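## Task

Find the round red tin, which sits on a shelf in one of the storage bays, and place only it on the desk. Every other item must stay on its own shelf, table or counter. The robot must not tip over or finish leaning. The tin must rest on the desk by itself, not be held there by the robot. At the end, open the gripper and move the robot away from it.

## Robot and tools

Robot: a Hello Robot Stretch 3 with one arm. It has a two-wheeled base (0.33 m long, 0.34 m wide), a lift that slides up a mast, and a telescoping arm that reaches out to the robot's RIGHT side. The arm cannot move forward or back, so the base has to drive to change the gripper's forward position. The base turns in place about the point midway between its drive wheels, 0.05 m behind its front edge. It cannot move sideways. With the arm pulled in and the wrist folded, a turn in place sweeps a radius of 0.28 m. An unfolded, level wrist reaches past that radius.

Frames: the base frame has its origin on the floor between the drive wheels, with x forward, y left and z up. hand_pose is reported in this frame, at the point where the closed fingertips meet. With all wrist joints at zero, that hand frame has x up, y pointing back along the arm toward the mast, and z toward the robot's rear. The odometry frame is the base frame where the scene began. Its heading is positive to the left, from -3.142 to 3.142. Wheel slip is counted as travel.

execute_actions: the argument "actions" is a list holding one action, or an empty list, which just reports state and images. An action may contain "base", "joints", "contact_limits", or several of these. All of its motions start together.
- base: exactly one of {"translate_m": d}, a straight drive of d metres relative to the base's last reported position (forward positive, -1 to 1), or {"rotate_rad": d}, a turn in place relative to the current heading (counter-clockwise/left positive, -3.2 to 3.2).
- joints: absolute targets keyed by joint name. lift_m 0 to 1.1 m (arm height). arm_m 0 to 0.52 m (extension). wrist_yaw_rad -1.345 to 4.42 (0 points along the arm, positive swings toward the front, 3.0 folds over the base). wrist_pitch_rad -1.57 to 0.451 (0 level, negative points the tips down). wrist_roll_rad -2.911 to 2.911 (0 means the fingers sit side by side, level). gripper_m -0.089 to 0.179 (larger is wider; the real tip gap is 0.007 less when almost closed and 0.025 less when fully open, and zero below 0.007). head_pan_rad -3.953 to 1.73 (0 forward, positive left, -1.57 looks along the arm). head_tilt_rad -1.53 to 0.419 (negative looks down). A joint counts as done within ±0.004 for lift, arm and gripper, ±0.02 for yaw, roll and the head, and ±0.05 for pitch.
- contact_limits: {"arm_m": n}, with n a motor_effort percentage from 1 to 100. The arm motion stops once its effort reaches n, or -n when retracting. Until the next action, n also caps how hard the arm holds. Values that are too low stop the arm immediately.
- cameras: a list drawn from head_camera, nav_camera, wrist_camera and all. [] returns no images; null or omitted returns all of them.
A joint you leave out may still be driving toward its old target. An unknown key or an out-of-range value rejects the whole call, and nothing moves. An action lasts at most 15 s. If a result reports a stop, any later calls in that same reply do not run.

wait {"seconds": 0 to 10} commands nothing and returns state and images. zoom_image {"camera", "region": [x0, y0, x1, y1]} gives a close-up of the latest full image, with the region at most 504x504 px. finished_scene {"scene": n} ends scene n for good and reports whether it succeeded. The robot keeps holding its last command while you think.

Results: base_status and joint_status report how each motion ended. done means the target was reached; for the base it only means the wheels turned the commanded amount. off_target means the part stopped short and may still be pushing. contact_stop, time_out and torque_fault clear the target. On contact_stop the arm or lift goes slack until it is commanded again, and a slack lift can sink under a load or be pushed up by closing the fingers against a surface. The base, wrist and head have no contact stop and keep pushing. A wrist servo that works hard for several seconds shuts off for 10 s (torque_fault). on_its_own covers what the call did not command; its "held at" value is a target, not a position. motor_effort is percent of maximum, with the peak in brackets; readings are offset and noisy. Positive wheel effort means pushing forward. lidar_m gives 12 distances in 30-degree sectors: the 1st faces ahead, then counter-clockwise (4th left, 7th behind, 10th right). The scan plane is 0.17 m above the floor, its range is 0.15 to 12 m, "-" means nothing was seen, and it misses glass and thin legs. wrist_depth_mm and head_depth_mm are 7x7 grids of median depth in mm. base_tilt is in degrees, with forward/right positive. turned_by_wheels and turned_by_imu give the turn since the last result.

Cameras: head_camera and nav_camera move with the head pan and tilt; wrist_camera rides on the gripper. Calibration lines (K, D, T_world_to_cam, pos_world) are given in the base frame and are slightly inexact.

Speed: the base is fast (0.30 m/s, 1.9 rad/s) only when stowed, meaning lift_m below 0.30, arm_m below 0.03 and wrist_yaw_rad above 2.54. Otherwise it runs at 0.10 m/s and 0.63 rad/s.

Gripping: command gripper_m smaller than the object's width to grasp it. To release, open to at least 0.02 beyond the point of contact. Neither the reading nor done proves that you are holding anything.

Cautions: fold or unfold the wrist only with lift_m between 0.32 and 0.95, wrist_pitch_rad at -0.4 and roll near 0. Once folded, the lift may go down to 0.25. When yaw is below -0.4, keep pitch at -0.5 or lower. An arm pushing on something solid with the gripper above about 0.45 m can tip the robot, and so can a second push or driving while hooked on something. If the robot snags or leans, reverse the last move in small steps, free the gripper, and lower the lift to about 0.2. Avoid dropping, slamming or hard pushes, and do not knock anything off its surface.

Each tool is called after "Emit:" in YAML: its name, and indented under it one key for each argument.

## Session

Emit:
execute_actions:
  actions: []

Scene clock: 0.00 s.
base_odometry: x=+0.000 y=+0.000 heading=+0.000 (m, m, rad; odometry frame)
turned_by_wheels: +0.000 (rad since the last result)
turned_by_imu: +0.000 (rad since the last result)
base_tilt: forward=+0.1 right=+0.0 (deg)
lidar_m: 0.97 1.00 1.01 1.23 2.10 1.18 2.09 3.40 1.30 0.86 0.76 0.78
head_depth_mm: 783 794 809 818 832 845 857 / 867 879 891 909 927 941 957 / 964 982 1001 1014 1029 1045 1067 / 1118 1141 1166 1186 1185 1206 1209 / 1120 1114 1121 1119 1124 1126 1123 / 1030 1032 1034 1031 1036 1038 1035 / 953 954 959 957 958 960 963
base_status: not commanded
joint_positions: lift_m=+0.461 arm_m=-0.001 wrist_yaw_rad=+2.833 wrist_pitch_rad=-0.377 wrist_roll_rad=-0.017 gripper_m=+0.037 head_pan_rad=-0.010 head_tilt_rad=-0.006
joint_status: not commanded
motor_effort: left_wheel=+0 right_wheel=+0 lift_m=+41 arm_m=+0 wrist_yaw_rad=+1 wrist_pitch_rad=+6 wrist_roll_rad=+1 gripper_m=+0 head_pan_rad=-1 head_tilt_rad=+2 (%)
hand_pose: x=+0.0483 y=+0.0744 z=+0.4833 quat_wxyz=(+0.238, +0.701, +0.027, +0.672) (m; base frame)
wrist_depth_mm: - - - - 958 846 717 / - - - - - 878 775 / - - - - - 936 796 / - - - - - - 838 / 817 869 868 904 927 937 896 / 711 - 728 738 771 784 806 / 587 597 618 632 634 667 672
pictures: head_camera (sideways: a quarter turn clockwise sets it upright), nav_camera (sideways: a quarter turn counterclockwise sets it upright), wrist_camera
Images, in order (width x height): head_camera 896x504, nav_camera 672x504, wrist_camera 644x364.

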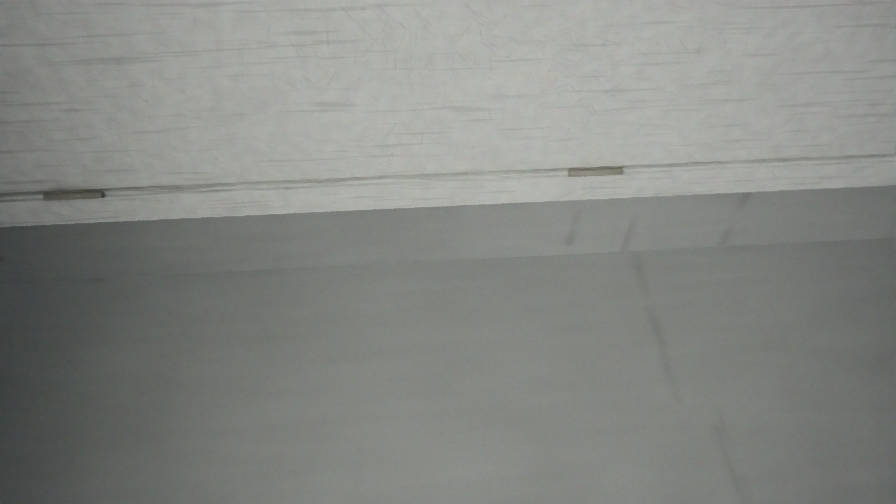

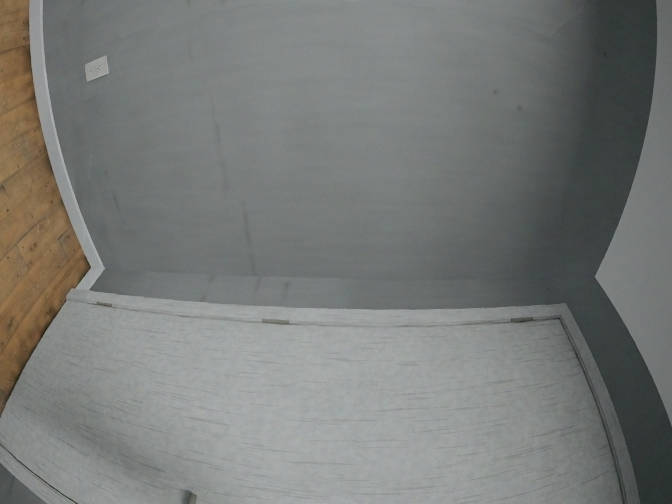

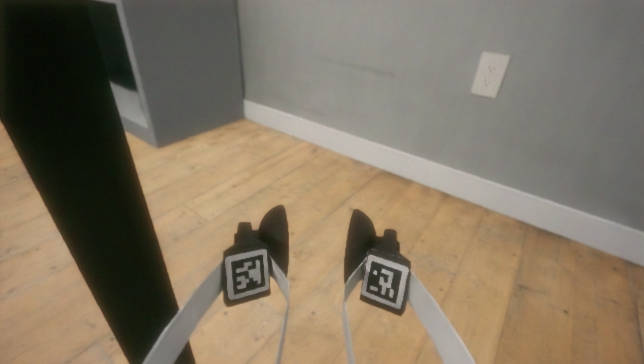

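Emit:
execute_actions:
  actions:
    - {"joints":{"head_pan_rad":1.6,"head_tilt_rad":-0.6,"lift_m":0.28}}
  cameras: ["nav_camera"]

Emit:
execute_actions:
  actions:
    - {"joints":{"head_pan_rad":-3.1}}
  cameras: ["nav_camera"]

Scene clock: 7.17 s.
base_odometry: x=+0.000 y=+0.000 heading=+0.000 (m, m, rad; odometry frame)
turned_by_wheels: +0.000 (rad since the last result)
turned_by_imu: +0.001 (rad since the last result)
base_tilt: forward=+0.0 right=+0.0 (deg)
lidar_m: 0.98 1.00 1.01 1.23 2.10 1.18 2.08 3.41 1.31 0.86 0.76 0.78
head_depth_mm: 953 1034 1135 1241 1390 1378 1166 / 1046 1145 1266 1416 1552 1370 1174 / 1159 1281 1432 1634 1673 1383 1174 / 1164 1299 1459 1671 1691 1388 1173 / 1084 1191 1332 1509 1642 1389 1181 / 1009 1120 1306 1902 1704 1383 1208 / 1675 1690 1916 2107 1760 - -
base_status: not commanded
joint_positions: lift_m=+0.280 arm_m=-0.001 wrist_yaw_rad=+2.833 wrist_pitch_rad=-0.378 wrist_roll_rad=-0.017 gripper_m=+0.037 head_pan_rad=+1.593 head_tilt_rad=-0.592
joint_status: all done
motor_effort: left_wheel=+0(0) right_wheel=+0(0) lift_m=+36(38) arm_m=+0(1) wrist_yaw_rad=+0(0) wrist_pitch_rad=+6(6) wrist_roll_rad=+1(1) gripper_m=+0(1) head_pan_rad=+3(51) head_tilt_rad=-4(33) (%)
hand_pose: x=+0.0483 y=+0.0743 z=+0.3019 quat_wxyz=(+0.238, +0.701, +0.027, +0.672) (m; base frame)
wrist_depth_mm: - - - - 988 822 739 / - - - - - 881 768 / - - - - - 893 802 / - 743 772 771 816 825 813 / 574 604 620 618 649 667 672 / 486 - - 509 520 544 552 / 444 - - 444 444 459 467
pictures: nav_camera (sideways: a quarter turn counterclockwise sets it upright)
camera_calibration (this result's frames):
nav_camera: T_world_to_cam=[[-0.0401801, 0.590617, 0.805951, -1.01028], [0.99843, 0.0552319, 0.00930096, 0.0337575], [-0.0390209, 0.80506, -0.591909, 0.725602], [0, 0, 0, 1]] pos_world=[-0.0459839, 0.0106686, 1.24341]
Images, in order (width x height): nav_camera 672x504.

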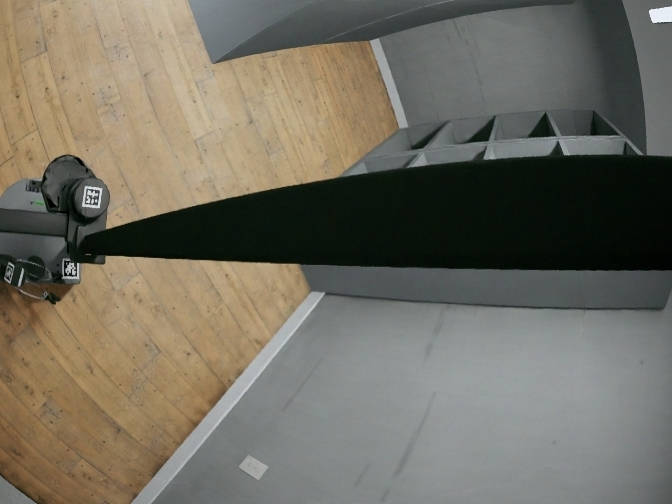

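Scene clock: 9.70 s.
base_odometry: x=+0.000 y=+0.000 heading=+0.000 (m, m, rad; odometry frame)
turned_by_wheels: +0.000 (rad since the last result)
turned_by_imu: +0.000 (rad since the last result)
base_tilt: forward=+0.1 right=+0.0 (deg)
lidar_m: 0.97 1.00 1.01 1.23 2.10 1.18 2.09 3.40 1.30 0.86 0.76 0.78
head_depth_mm: 1113 1184 1298 1436 1556 1377 1173 / 2145 2428 2675 1970 1682 1378 1179 / 1977 2234 2550 2145 1686 1386 1175 / 1827 2038 2299 2175 1681 1388 1174 / 1777 2012 2304 2155 1704 1391 1185 / 3225 3694 2998 2171 1694 1391 1183 / 3176 3449 3052 2195 1717 1399 1188
base_status: not commanded
joint_positions: lift_m=+0.280 arm_m=-0.001 wrist_yaw_rad=+2.833 wrist_pitch_rad=-0.378 wrist_roll_rad=-0.017 gripper_m=+0.037 head_pan_rad=-3.093 head_tilt_rad=-0.593
joint_status: all done
motor_effort: left_wheel=+0(0) right_wheel=+0(0) lift_m=+37(37) arm_m=-1(0) wrist_yaw_rad=+0(1) wrist_pitch_rad=+6(6) wrist_roll_rad=+1(1) gripper_m=+0(0) head_pan_rad=-3(51) head_tilt_rad=-4(3) (%)
hand_pose: x=+0.0483 y=+0.0743 z=+0.3019 quat_wxyz=(+0.238, +0.701, +0.027, +0.672) (m; base frame)
wrist_depth_mm: - - - - 986 838 742 / - - - - - 876 755 / - 987 - - - 942 798 / - 748 764 782 805 840 823 / 581 606 610 624 657 658 679 / 484 - - 510 533 532 542 / 441 - - 445 454 454 463
pictures: nav_camera (sideways: a quarter turn counterclockwise sets it upright)
camera_calibration (this result's frames):
nav_camera: T_world_to_cam=[[-0.589584, -0.0560149, 0.805762, -1.00668], [-0.0819867, 0.99659, 0.00929036, 0.0403619], [-0.803535, -0.0605843, -0.592166, 0.7306], [0, 0, 0, 1]] pos_world=[-0.00314952, -0.0523503, 1.24341]
Images, in order (width x height): nav_camera 672x504.

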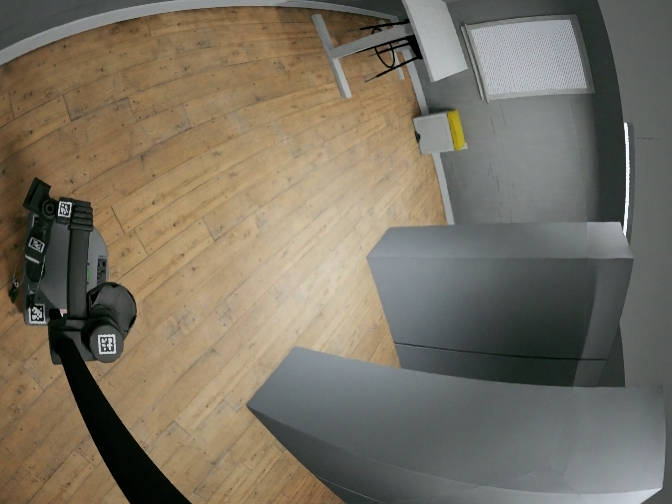

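Emit:
execute_actions:
  actions:
    - {"base":{"rotate_rad":-2.6},"joints":{"head_pan_rad":0,"head_tilt_rad":-0.4}}
  cameras: []

Emit:
execute_actions:
  actions:
    - {"base":{"translate_m":1.0}}
  cameras: []

Emit:
execute_actions:
  actions:
    - {"base":{"translate_m":0.6},"joints":{"head_pan_rad":-1.4}}
  cameras: ["nav_camera","head_camera"]

Scene clock: 20.50 s.
base_odometry: x=+0.000 y=+0.000 heading=-2.600 (m, m, rad; odometry frame)
turned_by_wheels: -2.600 (rad since the last result)
turned_by_imu: -2.552 (rad since the last result)
base_tilt: forward=+0.0 right=+0.0 (deg)
lidar_m: 2.17 1.26 0.85 0.76 0.78 0.99 0.99 1.01 1.23 2.06 1.18 2.09
head_depth_mm: 3268 3459 2229 2322 2042 1573 1285 / 3258 3550 3778 2915 2046 1591 1284 / 3246 3427 3679 2909 2061 1588 1298 / 3114 3416 3566 2951 2076 1603 1299 / 3100 3271 3607 2990 2088 1601 1305 / 3079 3333 2556 2759 2102 1614 1318 / 3014 3228 2723 2856 2113 1629 1323
base_status: done
joint_positions: lift_m=+0.280 arm_m=-0.001 wrist_yaw_rad=+2.833 wrist_pitch_rad=-0.378 wrist_roll_rad=-0.017 gripper_m=+0.037 head_pan_rad=-0.007 head_tilt_rad=-0.408
joint_status: all done
motor_effort: left_wheel=+4(18) right_wheel=-3(9) lift_m=+37(37) arm_m=-1(1) wrist_yaw_rad=+0(1) wrist_pitch_rad=+6(6) wrist_roll_rad=+1(1) gripper_m=+0(1) head_pan_rad=+5(50) head_tilt_rad=+4(22) (%)
hand_pose: x=+0.0483 y=+0.0743 z=+0.3019 quat_wxyz=(+0.238, +0.701, +0.027, +0.672) (m; base frame)
wrist_depth_mm: - 672 743 844 967 - - / - 726 807 919 - - - / - 793 863 992 - - - / - 735 746 782 824 854 862 / 573 605 612 626 640 658 680 / 483 - - 529 520 544 547 / 442 - - 446 444 460 470
pictures: none
No camera images: the call's "cameras" was empty. Leave "cameras" out to get every camera's image.

Scene clock: 25.50 s.
base_odometry: x=-0.857 y=-0.516 heading=-2.600 (m, m, rad; odometry frame)
turned_by_wheels: +0.000 (rad since the last result)
turned_by_imu: +0.008 (rad since the last result)
base_tilt: forward=+0.1 right=+0.0 (deg)
lidar_m: 2.41 1.22 0.96 0.89 0.91 1.16 1.99 1.83 1.08 1.02 1.27 1.31
head_depth_mm: 2411 2662 2856 2849 2037 1577 1285 / 2389 2583 2817 2872 2048 1589 1287 / 2348 2562 2763 2584 2076 1593 1298 / 2320 2481 2725 2636 2072 1606 1306 / 2283 2482 2672 2808 2076 1614 1308 / 2235 2421 2385 1367 1939 1612 1315 / 2235 2367 2498 1370 1959 1535 1315
base_status: done
joint_positions: lift_m=+0.280 arm_m=-0.001 wrist_yaw_rad=+2.833 wrist_pitch_rad=-0.378 wrist_roll_rad=-0.017 gripper_m=+0.037 head_pan_rad=-0.007 head_tilt_rad=-0.408
joint_status: not commanded
motor_effort: left_wheel=+3(18) right_wheel=-2(6) lift_m=+36(36) arm_m=-1(1) wrist_yaw_rad=+0(0) wrist_pitch_rad=+6(6) wrist_roll_rad=+1(1) gripper_m=+0(0) head_pan_rad=+4(5) head_tilt_rad=+4(4) (%)
hand_pose: x=+0.0483 y=+0.0743 z=+0.3019 quat_wxyz=(+0.238, +0.701, +0.027, +0.672) (m; base frame)
wrist_depth_mm: - 745 845 921 - - - / - 832 945 - - - - / - 844 950 - - - - / - 738 773 778 787 831 889 / 576 586 634 622 664 654 678 / 489 - - 514 536 541 552 / 439 - - 445 442 460 455
pictures: none
No camera images: the call's "cameras" was empty. Leave "cameras" out to get every camera's image.

Scene clock: 29.13 s.
base_odometry: x=-1.371 y=-0.825 heading=-2.600 (m, m, rad; odometry frame)
turned_by_wheels: +0.000 (rad since the last result)
turned_by_imu: +0.005 (rad since the last result)
base_tilt: forward=+0.1 right=-0.1 (deg)
lidar_m: 1.81 0.75 0.73 0.95 0.97 1.24 2.59 1.50 1.21 1.03 0.97 1.88
head_depth_mm: 2275 2438 2635 2739 2039 1580 1283 / 2317 2524 2716 2843 2055 1584 1293 / 2330 2511 2724 2849 2063 1605 1302 / 2272 2476 2665 2633 2011 1559 1303 / 984 969 954 1038 1136 1253 1311 / 777 843 921 1009 1120 1262 1307 / 776 844 921 1014 1133 1279 1316
base_status: done
joint_positions: lift_m=+0.280 arm_m=-0.001 wrist_yaw_rad=+2.833 wrist_pitch_rad=-0.378 wrist_roll_rad=-0.017 gripper_m=+0.037 head_pan_rad=-1.393 head_tilt_rad=-0.408
joint_status: all done
motor_effort: left_wheel=+3(17) right_wheel=-2(5) lift_m=+37(36) arm_m=-1(1) wrist_yaw_rad=+0(0) wrist_pitch_rad=+6(6) wrist_roll_rad=+1(1) gripper_m=+1(0) head_pan_rad=-5(52) head_tilt_rad=+4(4) (%)
hand_pose: x=+0.0483 y=+0.0743 z=+0.3019 quat_wxyz=(+0.238, +0.701, +0.027, +0.672) (m; base frame)
wrist_depth_mm: - 800 892 999 - 997 - / - 874 994 - - - - / - 915 - - 961 - - / - 750 758 774 795 832 832 / 574 603 607 639 661 621 677 / 486 - - 518 530 540 543 / 436 - - 442 452 457 464
pictures: head_camera (sideways: a quarter turn clockwise sets it upright), nav_camera (sideways: a quarter turn counterclockwise sets it upright)
camera_calibration (this result's frames):
head_camera: T_world_to_cam=[[-0.0264827, 0.446855, -0.894214, 1.18701], [0.993168, 0.113461, 0.0272852, -0.0434097], [0.113651, -0.887382, -0.446807, 0.54147], [0, 0, 0, 1]] pos_world=[0.0130097, -0.0450056, 1.30456]
nav_camera: T_world_to_cam=[[0.10345, -0.421676, 0.900826, -1.13487], [-0.978138, -0.207397, 0.0152459, 0.038072], [0.1804, -0.882709, -0.433913, 0.518693], [0, 0, 0, 1]] pos_world=[0.0610701, -0.0127978, 1.24681]
Images, in order (width x height): head_camera 896x504, nav_camera 672x504.

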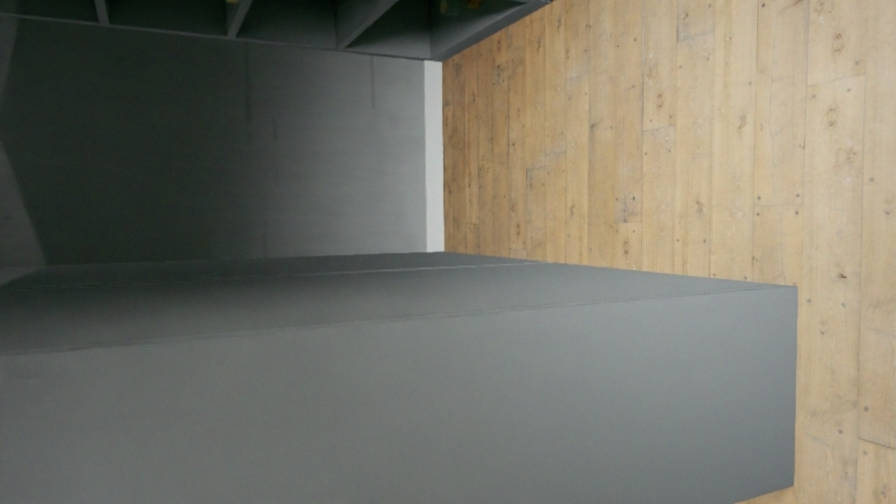

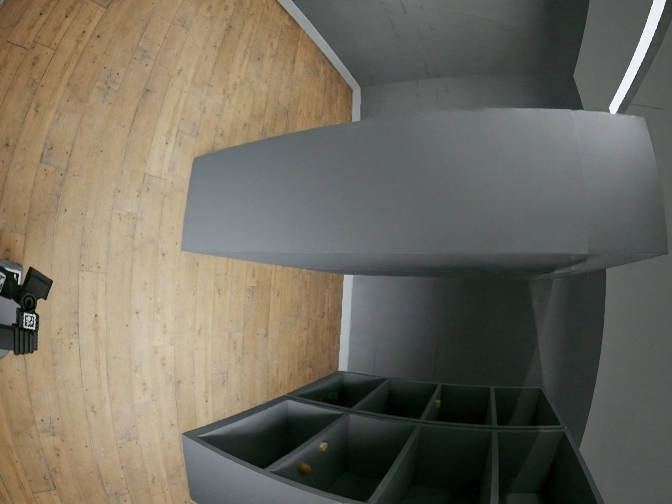

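Emit:
execute_actions:
  actions:
    - {"joints":{"head_pan_rad":-1.95,"head_tilt_rad":-0.25}}
  cameras: ["nav_camera","head_camera"]

Scene clock: 36.67 s.
base_odometry: x=-1.371 y=-0.825 heading=-2.600 (m, m, rad; odometry frame)
turned_by_wheels: +0.000 (rad since the last result)
turned_by_imu: +0.001 (rad since the last result)
base_tilt: forward=+0.1 right=+0.0 (deg)
lidar_m: 1.80 0.75 0.73 0.95 0.97 1.24 2.58 1.50 1.21 1.03 0.97 1.88
head_depth_mm: 1093 1165 1239 1332 1442 1568 1431 / 1027 1090 1153 1238 1324 1423 1446 / 1735 1805 1963 1983 1624 1686 1456 / 1762 1839 1948 2058 2127 1841 1464 / 1716 1794 1931 2196 2351 1882 1470 / 2440 2556 2665 2800 2652 1903 1476 / 2363 2475 2587 2691 2680 1916 1489
base_status: not commanded
joint_positions: lift_m=+0.280 arm_m=-0.001 wrist_yaw_rad=+2.833 wrist_pitch_rad=-0.378 wrist_roll_rad=-0.017 gripper_m=+0.037 head_pan_rad=-1.943 head_tilt_rad=-0.261
joint_status: all done
motor_effort: left_wheel=+3(3) right_wheel=-2(2) lift_m=+37(37) arm_m=-1(1) wrist_yaw_rad=+0(0) wrist_pitch_rad=+6(6) wrist_roll_rad=+1(1) gripper_m=+1(0) head_pan_rad=-4(41) head_tilt_rad=+5(21) (%)
hand_pose: x=+0.0483 y=+0.0743 z=+0.3019 quat_wxyz=(+0.238, +0.701, +0.027, +0.672) (m; base frame)
wrist_depth_mm: - 827 898 966 - 996 - / - 900 962 - - - - / - 922 - - 938 - - / - 767 783 767 782 829 853 / 575 586 613 617 650 626 676 / 490 - - 510 533 545 540 / 443 - - 442 444 458 464
pictures: head_camera (sideways: a quarter turn clockwise sets it upright), nav_camera (sideways: a quarter turn counterclockwise sets it upright)
camera_calibration (this result's frames):
head_camera: T_world_to_cam=[[0.161662, 0.268446, -0.949633, 1.25819], [0.907736, -0.417962, 0.0363784, -0.0547329], [-0.387144, -0.867897, -0.311247, 0.368114], [0, 0, 0, 1]] pos_world=[-0.011205, -0.0411475, 1.31138]
nav_camera: T_world_to_cam=[[-0.0825753, -0.286415, 0.95454, -1.20385], [-0.941382, 0.336773, 0.0196135, 0.0321583], [-0.327081, -0.896967, -0.297435, 0.344181], [0, 0, 0, 1]] pos_world=[0.04344, -0.0469116, 1.25086]
Images, in order (width x height): head_camera 896x504, nav_camera 672x504.

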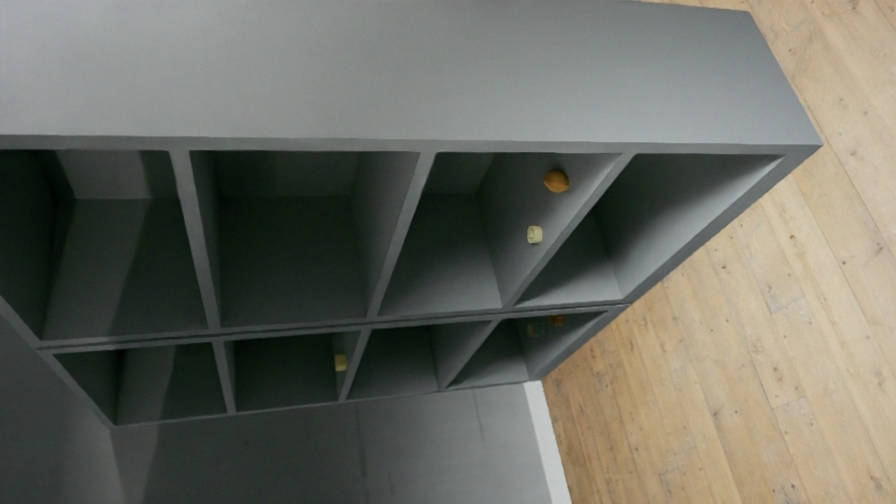

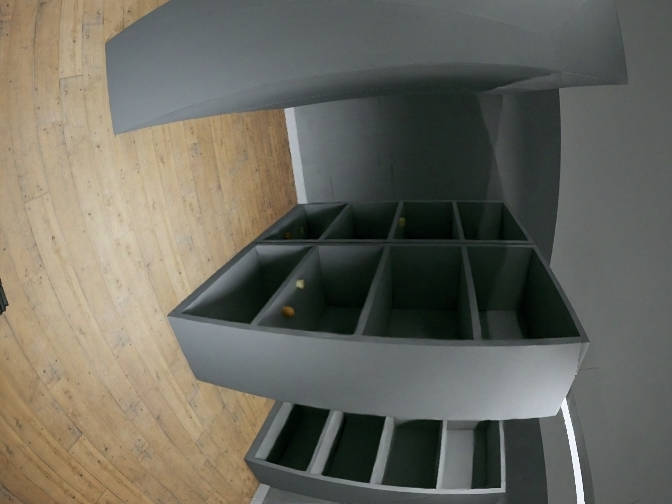

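Emit:
zoom_image:
  camera: "head_camera"
  region: [480,270,640,370]

Emit:
execute_actions:
  actions:
    - {"base":{"rotate_rad":-0.6},"joints":{"head_pan_rad":-1.3}}
  cameras: []

Emit:
execute_actions:
  actions:
    - {"base":{"translate_m":1.0}}
  cameras: ["nav_camera","head_camera"]

Region (480, 270, 640, 370) of head_camera's 896x504 image, scaled by 3.150, with more detail than that image has; it fills the top 315 rows of this view, and the rest is white.

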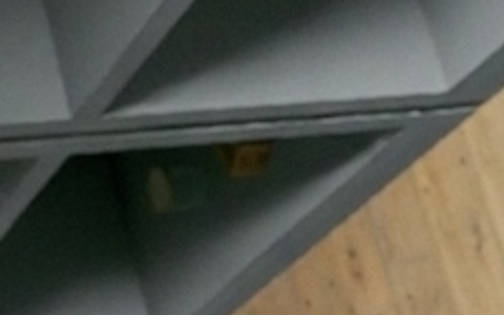

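Scene clock: 43.67 s.
base_odometry: x=-1.371 y=-0.825 heading=+3.084 (m, m, rad; odometry frame)
turned_by_wheels: -0.600 (rad since the last result)
turned_by_imu: -0.588 (rad since the last result)
base_tilt: forward=+0.0 right=+0.0 (deg)
lidar_m: 2.40 1.81 0.92 0.73 0.95 0.96 1.17 2.24 2.33 1.21 1.98 0.97
head_depth_mm: 1046 1116 1188 1275 1374 1489 1441 / 1017 1079 1135 1208 1297 1392 1436 / 1787 1872 1988 2111 1742 1760 1453 / 1721 1824 1908 2013 2118 1860 1461 / 2030 2522 2670 2843 2555 1889 1474 / 2443 2550 2685 2806 2674 1912 1481 / 2335 2437 2570 2721 2702 1915 1485
base_status: done
joint_positions: lift_m=+0.280 arm_m=-0.001 wrist_yaw_rad=+2.833 wrist_pitch_rad=-0.378 wrist_roll_rad=-0.017 gripper_m=+0.037 head_pan_rad=-1.307 head_tilt_rad=-0.260
joint_status: all done
motor_effort: left_wheel=+4(15) right_wheel=-3(10) lift_m=+37(36) arm_m=-1(1) wrist_yaw_rad=+0(0) wrist_pitch_rad=+6(6) wrist_roll_rad=+1(1) gripper_m=+0(0) head_pan_rad=+5(41) head_tilt_rad=+5(6) (%)
hand_pose: x=+0.0483 y=+0.0743 z=+0.3019 quat_wxyz=(+0.238, +0.701, +0.027, +0.672) (m; base frame)
wrist_depth_mm: - 921 - - - - - / - - - - - - - / - 996 941 - - - - / - 764 757 777 813 837 895 / 568 601 621 631 664 657 663 / 490 - - 514 531 548 544 / 440 - - 447 449 458 467
pictures: none
No camera images: the call's "cameras" was empty. Leave "cameras" out to get every camera's image.

Scene clock: 48.67 s.
base_odometry: x=-2.369 y=-0.767 heading=+3.084 (m, m, rad; odometry frame)
turned_by_wheels: +0.000 (rad since the last result)
turned_by_imu: +0.007 (rad since the last result)
base_tilt: forward=+0.0 right=-0.1 (deg)
lidar_m: 1.55 0.98 1.00 1.53 1.19 1.13 1.97 3.31 0.54 0.35 0.35 2.20
head_depth_mm: 312 331 354 379 409 443 484 / 295 312 331 354 379 409 443 / 284 295 312 332 354 379 409 / - 287 301 323 348 379 421 / 346 1009 1178 1091 654 1001 876 / 481 968 1113 1108 1212 1241 1392 / 972 995 1093 1477 2111 1913 1487
base_status: done
joint_positions: lift_m=+0.280 arm_m=-0.001 wrist_yaw_rad=+2.833 wrist_pitch_rad=-0.378 wrist_roll_rad=-0.017 gripper_m=+0.037 head_pan_rad=-1.307 head_tilt_rad=-0.260
joint_status: not commanded
motor_effort: left_wheel=+4(17) right_wheel=-3(5) lift_m=+37(37) arm_m=-1(1) wrist_yaw_rad=+0(1) wrist_pitch_rad=+6(6) wrist_roll_rad=+1(1) gripper_m=+1(0) head_pan_rad=+3(4) head_tilt_rad=+5(5) (%)
hand_pose: x=+0.0483 y=+0.0742 z=+0.3019 quat_wxyz=(+0.238, +0.701, +0.027, +0.672) (m; base frame)
wrist_depth_mm: - - - - 957 810 - / - - - - - 916 - / - 993 - - - - - / - 762 773 785 777 843 871 / 569 594 609 624 636 650 665 / 495 - - 508 527 537 538 / 442 - - 446 447 456 462
pictures: head_camera (sideways: a quarter turn clockwise sets it upright), nav_camera (sideways: a quarter turn counterclockwise sets it upright)
camera_calibration (this result's frames):
head_camera: T_world_to_cam=[[-0.0291416, 0.31124, -0.949885, 1.25968], [0.978544, 0.202795, 0.0364269, -0.055228], [0.203969, -0.928442, -0.310471, 0.363499], [0, 0, 0, 1]] pos_world=[0.0166098, -0.0433755, 1.31142]
nav_camera: T_world_to_cam=[[0.103443, -0.278729, 0.954783, -1.2053], [-0.957413, -0.288054, 0.0196367, 0.0322259], [0.269556, -0.916152, -0.296656, 0.339526], [0, 0, 0, 1]] pos_world=[0.064012, -0.0156105, 1.25089]
Images, in order (width x height): head_camera 896x504, nav_camera 672x504.

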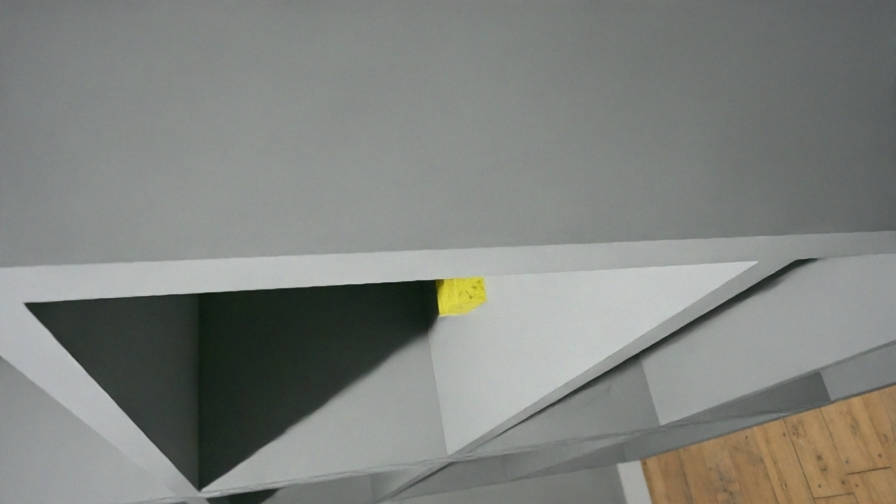

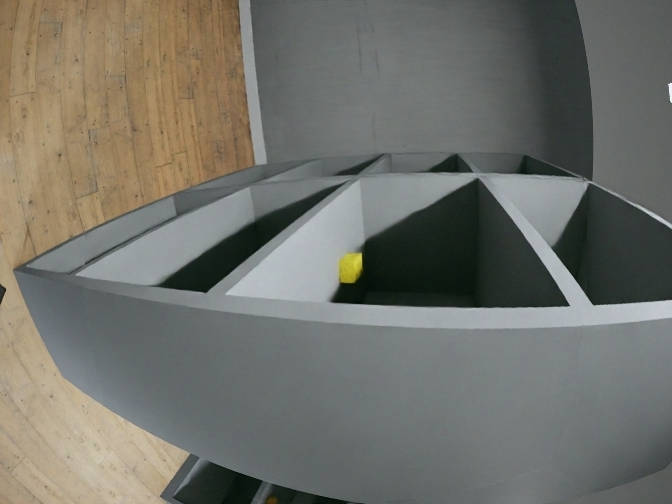

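Emit:
execute_actions:
  actions:
    - {"base":{"translate_m":0.65},"joints":{"head_pan_rad":-1.9}}
  cameras: ["nav_camera","head_camera"]

Scene clock: 59.37 s.
base_odometry: x=-3.018 y=-0.730 heading=+3.084 (m, m, rad; odometry frame)
turned_by_wheels: +0.000 (rad since the last result)
turned_by_imu: +0.006 (rad since the last result)
base_tilt: forward=+0.1 right=-0.1 (deg)
lidar_m: 0.99 0.91 0.64 0.61 2.00 1.34 2.48 0.65 1.11 1.02 1.77 1.56
head_depth_mm: 890 948 1007 1020 752 1096 855 / 946 998 1069 1044 763 1103 887 / 1004 1056 1138 1053 1292 1112 952 / 1063 1061 1216 990 1367 1113 1258 / 1105 1011 1203 1093 1293 1126 1309 / 974 965 1038 1015 1112 1120 1220 / 862 869 919 978 1051 1189 1395
base_status: done
joint_positions: lift_m=+0.280 arm_m=-0.001 wrist_yaw_rad=+2.833 wrist_pitch_rad=-0.378 wrist_roll_rad=-0.017 gripper_m=+0.037 head_pan_rad=-1.893 head_tilt_rad=-0.260
joint_status: all done
motor_effort: left_wheel=+3(17) right_wheel=-2(5) lift_m=+37(37) arm_m=-1(0) wrist_yaw_rad=-1(1) wrist_pitch_rad=+6(6) wrist_roll_rad=+1(1) gripper_m=+0(0) head_pan_rad=-3(41) head_tilt_rad=+5(5) (%)
hand_pose: x=+0.0483 y=+0.0742 z=+0.3018 quat_wxyz=(+0.238, +0.701, +0.027, +0.672) (m; base frame)
wrist_depth_mm: - - 682 666 836 748 662 / - - 763 710 954 811 699 / - 996 850 832 955 852 739 / - 757 758 791 783 824 767 / 583 594 629 618 667 650 670 / 475 - - 514 525 541 548 / 439 - - 446 453 448 458
pictures: head_camera (sideways: a quarter turn clockwise sets it upright), nav_camera (sideways: a quarter turn counterclockwise sets it upright)
camera_calibration (this result's frames):
head_camera: T_world_to_cam=[[0.147883, 0.275409, -0.949885, 1.2586], [0.927385, -0.372331, 0.0364269, -0.054916], [-0.343639, -0.886296, -0.310471, 0.366839], [0, 0, 0, 1]] pos_world=[-0.00913739, -0.0419489, 1.31142]
nav_camera: T_world_to_cam=[[-0.0680004, -0.289424, 0.954783, -1.20425], [-0.956942, 0.289614, 0.0196367, 0.032223], [-0.282202, -0.912336, -0.296656, 0.342892], [0, 0, 0, 1]] pos_world=[0.0457107, -0.0450386, 1.25089]
Images, in order (width x height): head_camera 896x504, nav_camera 672x504.

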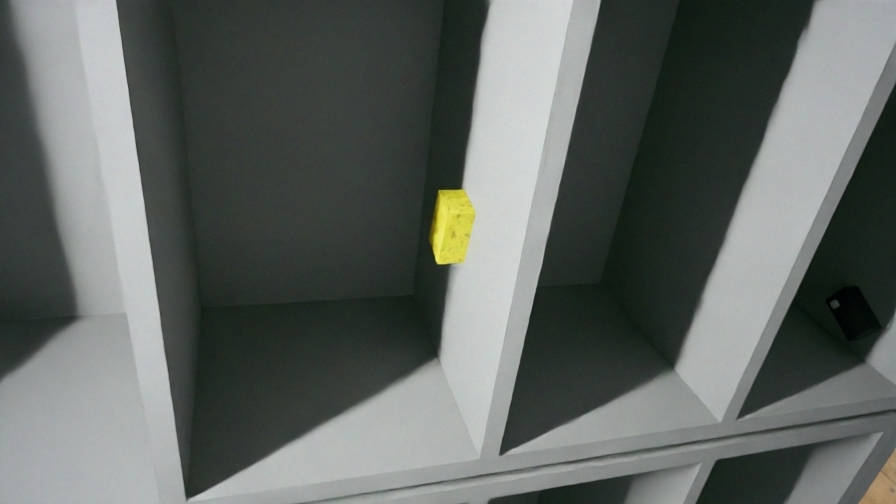

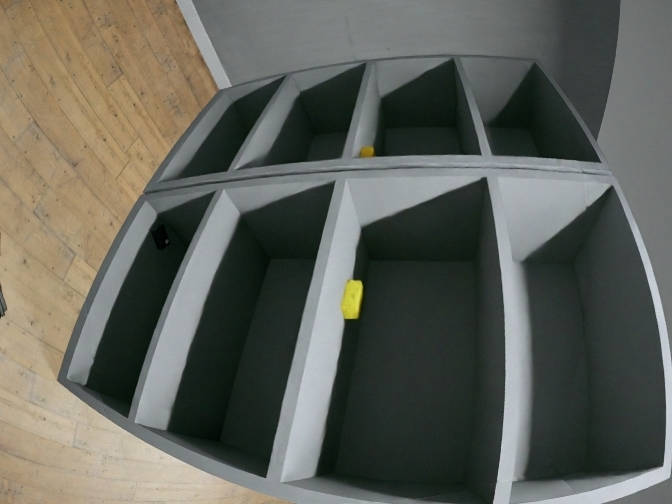

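Emit:
execute_actions:
  actions:
    - {"base":{"translate_m":-1.0}}
  cameras: []

Emit:
execute_actions:
  actions:
    - {"base":{"translate_m":-1.0}}
  cameras: []

Emit:
execute_actions:
  actions:
    - {"base":{"translate_m":-0.4}}
  cameras: ["nav_camera","head_camera"]

Scene clock: 77.53 s.
base_odometry: x=-2.020 y=-0.788 heading=+3.084 (m, m, rad; odometry frame)
turned_by_wheels: +0.000 (rad since the last result)
turned_by_imu: -0.005 (rad since the last result)
base_tilt: forward=+0.1 right=+0.0 (deg)
lidar_m: 1.84 1.27 1.29 0.84 1.22 1.38 1.69 3.09 1.36 0.59 0.54 0.54
head_depth_mm: 2517 2650 2776 2928 2509 1833 1449 / 1402 1489 1611 1737 2203 1774 1444 / 1208 1251 1350 1420 1510 1648 1455 / 1652 1738 1861 2013 1884 1773 1459 / 1749 1881 1991 2111 2117 1848 1462 / 1713 1823 1887 1969 2008 1888 1478 / 1554 1643 1753 1911 2264 1915 1478
base_status: done
joint_positions: lift_m=+0.280 arm_m=-0.001 wrist_yaw_rad=+2.833 wrist_pitch_rad=-0.378 wrist_roll_rad=-0.017 gripper_m=+0.037 head_pan_rad=-1.893 head_tilt_rad=-0.260
joint_status: not commanded
motor_effort: left_wheel=+4(11) right_wheel=-3(9) lift_m=+37(36) arm_m=-1(0) wrist_yaw_rad=+1(0) wrist_pitch_rad=+6(6) wrist_roll_rad=+1(1) gripper_m=+0(1) head_pan_rad=-4(4) head_tilt_rad=+5(5) (%)
hand_pose: x=+0.0483 y=+0.0742 z=+0.3018 quat_wxyz=(+0.238, +0.701, +0.027, +0.672) (m; base frame)
wrist_depth_mm: - - - - - - 920 / - - - - - - - / - 992 995 - - - - / - 766 764 790 831 839 867 / 544 587 627 629 655 659 676 / 478 - - 516 536 536 545 / 443 - - 438 445 459 464
pictures: none
No camera images: the call's "cameras" was empty. Leave "cameras" out to get every camera's image.

Scene clock: 82.47 s.
base_odometry: x=-1.021 y=-0.845 heading=+3.084 (m, m, rad; odometry frame)
turned_by_wheels: +0.000 (rad since the last result)
turned_by_imu: -0.005 (rad since the last result)
base_tilt: forward=+0.1 right=+0.0 (deg)
lidar_m: 1.44 1.25 0.86 0.80 0.73 0.73 0.89 1.70 2.19 1.29 1.27 1.25
head_depth_mm: 1940 2027 2146 2253 2330 1836 1445 / 2021 2125 2253 2389 2462 1852 1444 / 2130 2264 2416 2555 2576 1875 1451 / 2194 2130 2225 2386 2404 1867 1459 / 2305 2504 2639 2857 2534 1902 1469 / 2477 2612 2756 2856 2672 1894 1475 / 2666 2421 2589 2702 1508 1544 1481
base_status: done
joint_positions: lift_m=+0.280 arm_m=-0.001 wrist_yaw_rad=+2.833 wrist_pitch_rad=-0.378 wrist_roll_rad=-0.017 gripper_m=+0.037 head_pan_rad=-1.893 head_tilt_rad=-0.260
joint_status: not commanded
motor_effort: left_wheel=+4(11) right_wheel=-3(10) lift_m=+37(37) arm_m=-1(1) wrist_yaw_rad=-1(1) wrist_pitch_rad=+6(6) wrist_roll_rad=+1(1) gripper_m=+0(1) head_pan_rad=-4(4) head_tilt_rad=+5(5) (%)
hand_pose: x=+0.0483 y=+0.0742 z=+0.3018 quat_wxyz=(+0.238, +0.701, +0.027, +0.672) (m; base frame)
wrist_depth_mm: - 714 923 - - - - / - 775 967 - - - - / - 810 946 - 977 - - / - 747 777 769 809 862 871 / 566 598 630 605 635 652 679 / 488 - - 518 525 539 550 / 439 - - 443 443 457 464
pictures: none
No camera images: the call's "cameras" was empty. Leave "cameras" out to get every camera's image.

Scene clock: 85.47 s.
base_odometry: x=-0.622 y=-0.868 heading=+3.084 (m, m, rad; odometry frame)
turned_by_wheels: +0.000 (rad since the last result)
turned_by_imu: -0.002 (rad since the last result)
base_tilt: forward=+0.1 right=+0.0 (deg)
lidar_m: 1.75 1.13 0.82 0.52 0.47 0.47 0.58 1.05 2.02 2.11 1.44 1.62
head_depth_mm: 1675 1740 1855 1956 2069 1836 1439 / 1741 1855 1955 2094 2190 1847 1450 / 1852 1966 2083 2189 2297 1870 1457 / 1966 2074 2221 2383 2464 1869 1462 / 2074 2141 2252 2373 2373 1901 1474 / 1939 1924 2038 2249 2368 1898 1482 / 2256 2491 2647 2763 2558 1917 1476
base_status: done
joint_positions: lift_m=+0.280 arm_m=-0.001 wrist_yaw_rad=+2.833 wrist_pitch_rad=-0.378 wrist_roll_rad=-0.017 gripper_m=+0.037 head_pan_rad=-1.893 head_tilt_rad=-0.260
joint_status: not commanded
motor_effort: left_wheel=+4(11) right_wheel=-3(10) lift_m=+37(36) arm_m=+0(1) wrist_yaw_rad=+0(1) wrist_pitch_rad=+6(6) wrist_roll_rad=+1(1) gripper_m=+1(0) head_pan_rad=-4(4) head_tilt_rad=+5(5) (%)
hand_pose: x=+0.0483 y=+0.0742 z=+0.3018 quat_wxyz=(+0.238, +0.701, +0.027, +0.672) (m; base frame)
wrist_depth_mm: - 484 606 871 - - - / - 510 645 951 - - - / - 561 692 959 - - - / - 580 708 805 826 833 880 / 447 599 625 624 665 645 677 / 465 - - 524 529 534 546 / 437 - - 439 440 457 465
pictures: head_camera (sideways: a quarter turn clockwise sets it upright), nav_camera (sideways: a quarter turn counterclockwise sets it upright)
camera_calibration (this result's frames):
head_camera: T_world_to_cam=[[0.147917, 0.27539, -0.949885, 1.2586], [0.927339, -0.372445, 0.0364269, -0.0549157], [-0.343748, -0.886253, -0.310471, 0.36684], [0, 0, 0, 1]] pos_world=[-0.00914256, -0.041947, 1.31142]
nav_camera: T_world_to_cam=[[-0.0680361, -0.289416, 0.954783, -1.20425], [-0.956906, 0.289732, 0.0196367, 0.0322228], [-0.282314, -0.912301, -0.296656, 0.342893], [0, 0, 0, 1]] pos_world=[0.0457052, -0.0450434, 1.25089]
Images, in order (width x height): head_camera 896x504, nav_camera 672x504.

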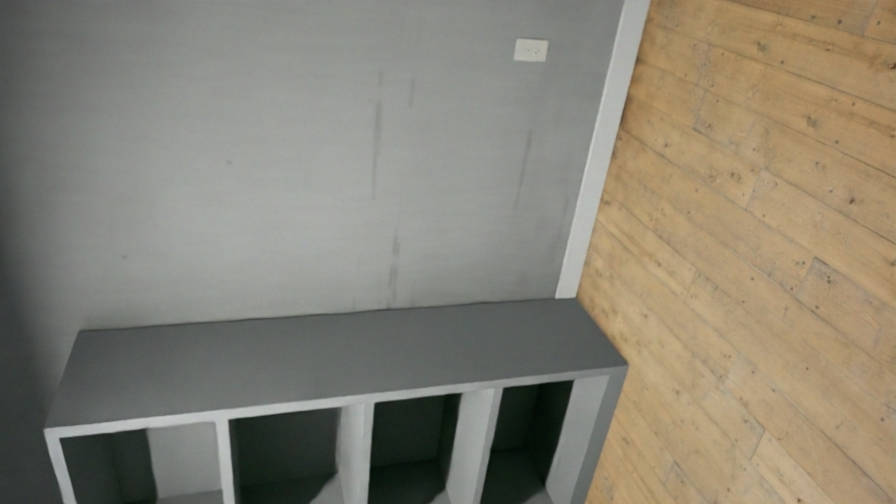

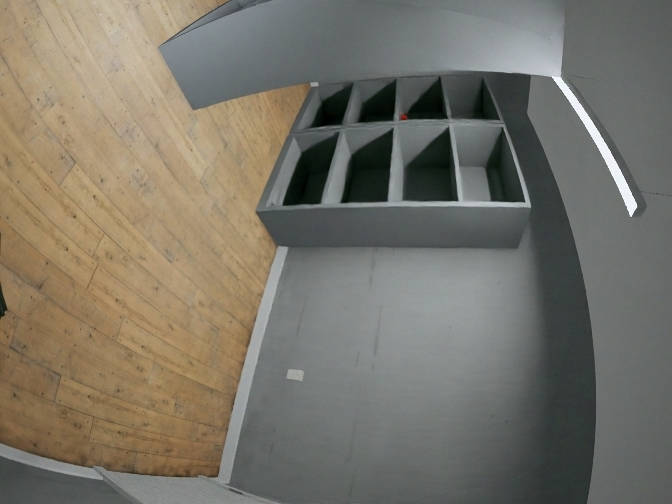

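Emit:
execute_actions:
  actions:
    - {"base":{"rotate_rad":-1.5},"joints":{"head_pan_rad":0,"head_tilt_rad":-0.6}}

Scene clock: 103.50 s.
base_odometry: x=-0.622 y=-0.868 heading=+1.584 (m, m, rad; odometry frame)
turned_by_wheels: -1.500 (rad since the last result)
turned_by_imu: -1.470 (rad since the last result)
base_tilt: forward=+0.0 right=+0.0 (deg)
lidar_m: 1.53 1.44 1.61 1.86 1.13 0.75 0.50 0.47 0.48 0.61 1.30 2.04
head_depth_mm: 1917 2110 2305 2135 1662 1371 1163 / 1771 2028 2333 2126 1697 1383 1171 / 2286 2500 2645 2141 1679 1383 1171 / 2388 2644 2802 2152 1699 1390 1170 / 2383 2919 2828 2162 1695 1393 1181 / 2914 3190 2712 1783 1698 1395 1182 / 1227 1320 1453 1599 1678 1404 1183
base_status: done
joint_positions: lift_m=+0.280 arm_m=-0.001 wrist_yaw_rad=+2.833 wrist_pitch_rad=-0.378 wrist_roll_rad=-0.017 gripper_m=+0.037 head_pan_rad=-0.007 head_tilt_rad=-0.593
joint_status: all done
motor_effort: left_wheel=+4(18) right_wheel=-3(10) lift_m=+37(37) arm_m=-1(1) wrist_yaw_rad=+0(0) wrist_pitch_rad=+6(6) wrist_roll_rad=+1(1) gripper_m=+0(1) head_pan_rad=+3(49) head_tilt_rad=-3(25) (%)
hand_pose: x=+0.0483 y=+0.0742 z=+0.3018 quat_wxyz=(+0.238, +0.701, +0.027, +0.672) (m; base frame)
wrist_depth_mm: - - - - - - - / - - - - - - - / - - - - - - - / - 735 760 772 801 826 843 / 579 599 611 618 655 649 661 / 481 - - 509 529 533 541 / 449 - - 438 445 456 463
pictures: head_camera (sideways: a quarter turn clockwise sets it upright), nav_camera (sideways: a quarter turn counterclockwise sets it upright), wrist_camera
camera_calibration (this result's frames):
head_camera: T_world_to_cam=[[-0.601174, 0.0573742, -0.797056, 1.06382], [0.0752619, 0.997051, 0.0150047, -0.0218174], [0.795566, -0.0509675, -0.603719, 0.741466], [0, 0, 0, 1]] pos_world=[0.0512994, -0.00149234, 1.29589]
nav_camera: T_world_to_cam=[[0.592004, 0.0229029, 0.805609, -1.01369], [0.0260415, -0.999618, 0.00928176, 0.0397141], [0.805514, 0.0154844, -0.592375, 0.721056], [0, 0, 0, 1]] pos_world=[0.018252, 0.0517502, 1.2434]
wrist_camera: T_world_to_cam=[[0.947555, -0.311111, 0.0731334, -0.052428], [-0.10758, -0.525979, -0.843667, 0.327042], [0.300941, 0.791553, -0.531863, 0.257786], [0, 0, 0, 1]] pos_world=[0.00728335, -0.0483449, 0.416855]
Images, in order (width x height): head_camera 896x504, nav_camera 672x504, wrist_camera 644x364.

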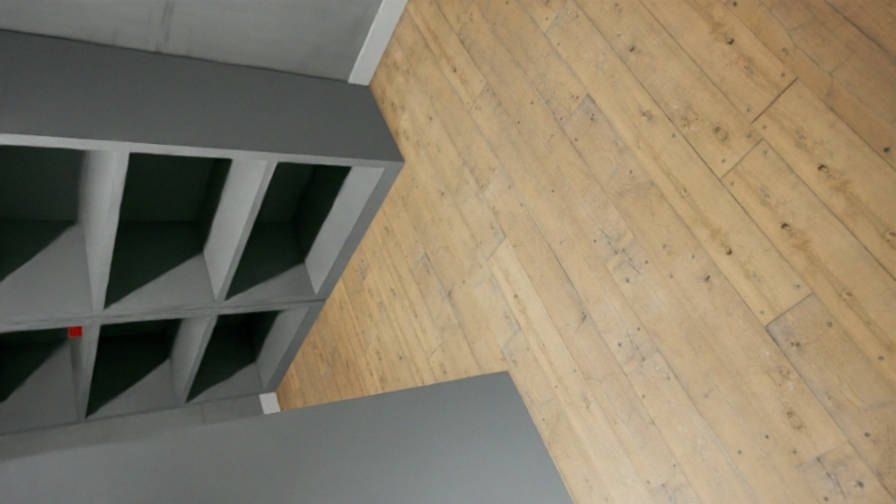

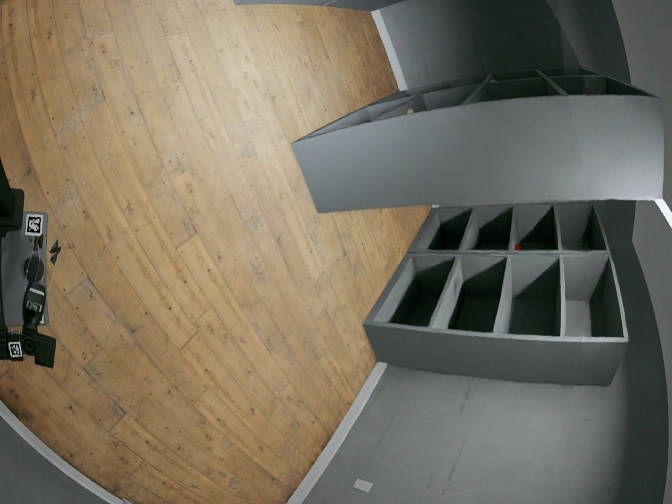

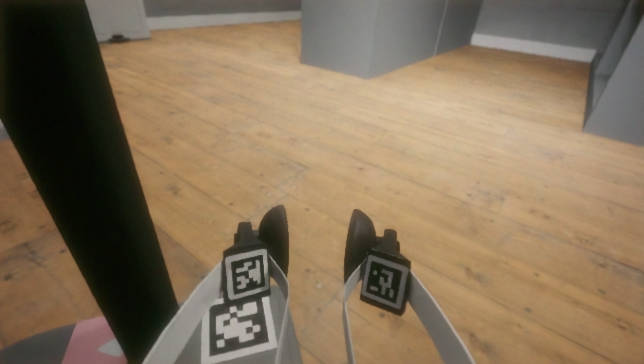

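Emit:
execute_actions:
  actions:
    - {"base":{"rotate_rad":-0.9},"joints":{"lift_m":0.29}}
  cameras: []

Emit:
execute_actions:
  actions:
    - {"base":{"translate_m":1.0}}
  cameras: []

Emit:
execute_actions:
  actions:
    - {"base":{"rotate_rad":1.6}}
  cameras: []

Emit:
execute_actions:
  actions:
    - {"base":{"translate_m":1.0}}
  cameras: ["nav_camera","head_camera"]

Scene clock: 121.17 s.
base_odometry: x=-0.622 y=-0.868 heading=+0.685 (m, m, rad; odometry frame)
turned_by_wheels: -0.900 (rad since the last result)
turned_by_imu: -0.882 (rad since the last result)
base_tilt: forward=+0.0 right=+0.0 (deg)
lidar_m: 2.01 2.11 1.47 1.44 2.01 2.48 1.13 0.64 0.48 0.47 0.50 0.71
head_depth_mm: 1298 1313 1332 1344 1355 1310 1167 / 1651 1815 1993 1970 1668 1381 1176 / 1648 1842 2084 2155 1683 1379 1174 / 1641 1845 2077 2152 1686 1385 1177 / 1654 1841 2072 2156 1698 1392 1176 / 1653 1839 2084 2164 1697 1392 1188 / 1641 1836 2077 2175 1710 1396 1180
base_status: done
joint_positions: lift_m=+0.290 arm_m=-0.001 wrist_yaw_rad=+2.833 wrist_pitch_rad=-0.378 wrist_roll_rad=-0.017 gripper_m=+0.037 head_pan_rad=-0.007 head_tilt_rad=-0.593
joint_status: all done
motor_effort: left_wheel=+4(16) right_wheel=-3(10) lift_m=+46(50) arm_m=-1(1) wrist_yaw_rad=+0(0) wrist_pitch_rad=+6(6) wrist_roll_rad=+1(1) gripper_m=+0(0) head_pan_rad=+3(4) head_tilt_rad=-3(3) (%)
hand_pose: x=+0.0483 y=+0.0742 z=+0.3116 quat_wxyz=(+0.238, +0.701, +0.027, +0.672) (m; base frame)
wrist_depth_mm: - - - - - - - / - - - - - - - / - - - - - - - / - 785 782 813 837 859 889 / 582 620 643 645 685 671 689 / 492 - - 521 549 550 559 / 442 - - 456 460 462 471
pictures: none
No camera images: the call's "cameras" was empty. Leave "cameras" out to get every camera's image.

Scene clock: 126.27 s.
base_odometry: x=+0.153 y=-0.235 heading=+0.685 (m, m, rad; odometry frame)
turned_by_wheels: +0.000 (rad since the last result)
turned_by_imu: +0.008 (rad since the last result)
base_tilt: forward=+0.1 right=+0.0 (deg)
lidar_m: 1.01 1.07 1.48 1.42 1.45 2.22 1.70 0.71 0.54 0.50 0.54 0.77
head_depth_mm: 811 908 1027 1178 1388 1382 1168 / 812 909 1025 1179 1383 1380 1171 / 814 911 1025 1182 1397 1386 1173 / 814 909 1031 1183 1395 1390 1177 / 815 911 1030 1186 1394 1388 1184 / 817 909 1033 1188 1397 1393 1182 / 818 911 1032 1190 1398 1402 1184
base_status: done
joint_positions: lift_m=+0.290 arm_m=-0.001 wrist_yaw_rad=+2.833 wrist_pitch_rad=-0.378 wrist_roll_rad=-0.017 gripper_m=+0.037 head_pan_rad=-0.007 head_tilt_rad=-0.594
joint_status: not commanded
motor_effort: left_wheel=+4(17) right_wheel=-3(6) lift_m=+45(46) arm_m=-1(1) wrist_yaw_rad=+1(1) wrist_pitch_rad=+6(6) wrist_roll_rad=+1(1) gripper_m=+0(1) head_pan_rad=+4(4) head_tilt_rad=-3(3) (%)
hand_pose: x=+0.0483 y=+0.0742 z=+0.3116 quat_wxyz=(+0.238, +0.701, +0.027, +0.672) (m; base frame)
wrist_depth_mm: - - - - - - 908 / - - - - - - 920 / - 1000 - - - - 929 / - 753 786 779 831 873 848 / 601 616 621 633 675 667 698 / 490 - - 523 541 551 558 / 443 - - 449 465 462 472
pictures: none
No camera images: the call's "cameras" was empty. Leave "cameras" out to get every camera's image.

Scene clock: 128.70 s.
base_odometry: x=+0.153 y=-0.235 heading=+2.285 (m, m, rad; odometry frame)
turned_by_wheels: +1.600 (rad since the last result)
turned_by_imu: +1.570 (rad since the last result)
base_tilt: forward=+0.1 right=+0.0 (deg)
lidar_m: 1.43 1.47 2.22 1.57 0.70 0.54 0.50 0.54 0.79 1.01 1.08 1.48
head_depth_mm: 1861 2060 2063 1919 1665 1371 1168 / 2619 2872 2761 2133 1680 1377 1174 / 2650 2964 2933 2149 1683 1390 1174 / 2661 3014 2979 2169 1695 1388 1178 / 2366 2352 2337 2042 1697 1387 1179 / 1353 1343 1469 1639 1703 1388 1182 / 1132 1265 1439 1649 1710 1396 1185
base_status: done
joint_positions: lift_m=+0.290 arm_m=-0.001 wrist_yaw_rad=+2.833 wrist_pitch_rad=-0.378 wrist_roll_rad=-0.017 gripper_m=+0.037 head_pan_rad=-0.007 head_tilt_rad=-0.594
joint_status: not commanded
motor_effort: left_wheel=-4(14) right_wheel=+3(13) lift_m=+45(46) arm_m=-1(1) wrist_yaw_rad=+1(0) wrist_pitch_rad=+6(6) wrist_roll_rad=+1(1) gripper_m=+0(1) head_pan_rad=+3(4) head_tilt_rad=-3(3) (%)
hand_pose: x=+0.0483 y=+0.0742 z=+0.3116 quat_wxyz=(+0.238, +0.701, +0.027, +0.672) (m; base frame)
wrist_depth_mm: - - - - - - - / - - - - - - - / - - - - - - - / - 778 780 808 829 868 880 / 597 626 639 632 671 675 703 / 496 - - 526 539 560 557 / 443 - - 457 462 469 472
pictures: none
No camera images: the call's "cameras" was empty. Leave "cameras" out to get every camera's image.

Scene clock: 133.80 s.
base_odometry: x=-0.502 y=+0.521 heading=+2.284 (m, m, rad; odometry frame)
turned_by_wheels: +0.000 (rad since the last result)
turned_by_imu: +0.007 (rad since the last result)
base_tilt: forward=+0.0 right=+0.0 (deg)
lidar_m: 0.84 0.47 0.59 3.23 1.99 1.55 1.50 1.44 1.12 1.10 0.73 1.40
head_depth_mm: 1814 2002 2263 2065 1677 1377 1168 / 1829 2029 2322 2119 1675 1377 1169 / 1835 2048 2319 2148 1677 1380 1177 / 1835 2064 2333 2153 1692 1383 1180 / 1725 1731 1737 1745 1594 1366 1175 / 1008 1014 1015 1019 1019 1019 1023 / 710 715 716 717 716 720 799
base_status: done
joint_positions: lift_m=+0.290 arm_m=-0.001 wrist_yaw_rad=+2.833 wrist_pitch_rad=-0.378 wrist_roll_rad=-0.017 gripper_m=+0.037 head_pan_rad=-0.007 head_tilt_rad=-0.594
joint_status: not commanded
motor_effort: left_wheel=-4(10) right_wheel=+3(10) lift_m=+45(45) arm_m=-1(1) wrist_yaw_rad=+1(0) wrist_pitch_rad=+6(6) wrist_roll_rad=+1(1) gripper_m=+1(1) head_pan_rad=+4(5) head_tilt_rad=-3(3) (%)
hand_pose: x=+0.0483 y=+0.0742 z=+0.3116 quat_wxyz=(+0.238, +0.701, +0.027, +0.672) (m; base frame)
wrist_depth_mm: - - - - 732 454 371 / - - - - 735 470 408 / - 955 - - 762 472 455 / - 765 785 799 749 504 528 / 589 621 630 637 649 555 607 / 506 - - 527 548 541 559 / 440 - - 453 458 466 469
pictures: head_camera (sideways: a quarter turn clockwise sets it upright), nav_camera (sideways: a quarter turn counterclockwise sets it upright)
camera_calibration (this result's frames):
head_camera: T_world_to_cam=[[-0.60185, 0.0572103, -0.796557, 1.06318], [0.0749948, 0.997072, 0.0149483, -0.0217423], [0.79508, -0.0507411, -0.604378, 0.742327], [0, 0, 0, 1]] pos_world=[0.0512949, -0.00147964, 1.29585]
nav_camera: T_world_to_cam=[[0.592665, 0.0230642, 0.805119, -1.01305], [0.0263293, -0.99961, 0.00925421, 0.0397483], [0.805018, 0.0157136, -0.593042, 0.721927], [0, 0, 0, 1]] pos_world=[0.0181891, 0.0517539, 1.24339]
Images, in order (width x height): head_camera 896x504, nav_camera 672x504.

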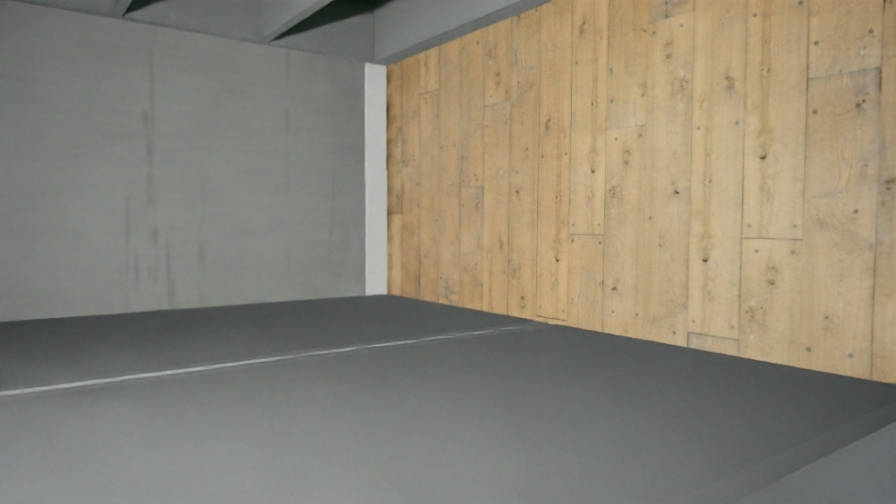

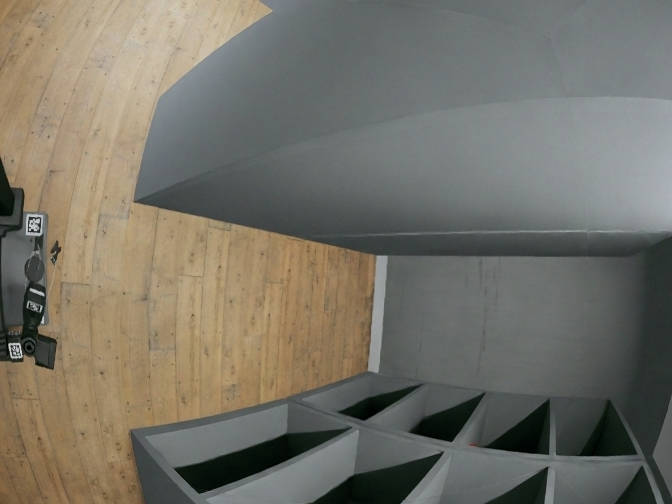

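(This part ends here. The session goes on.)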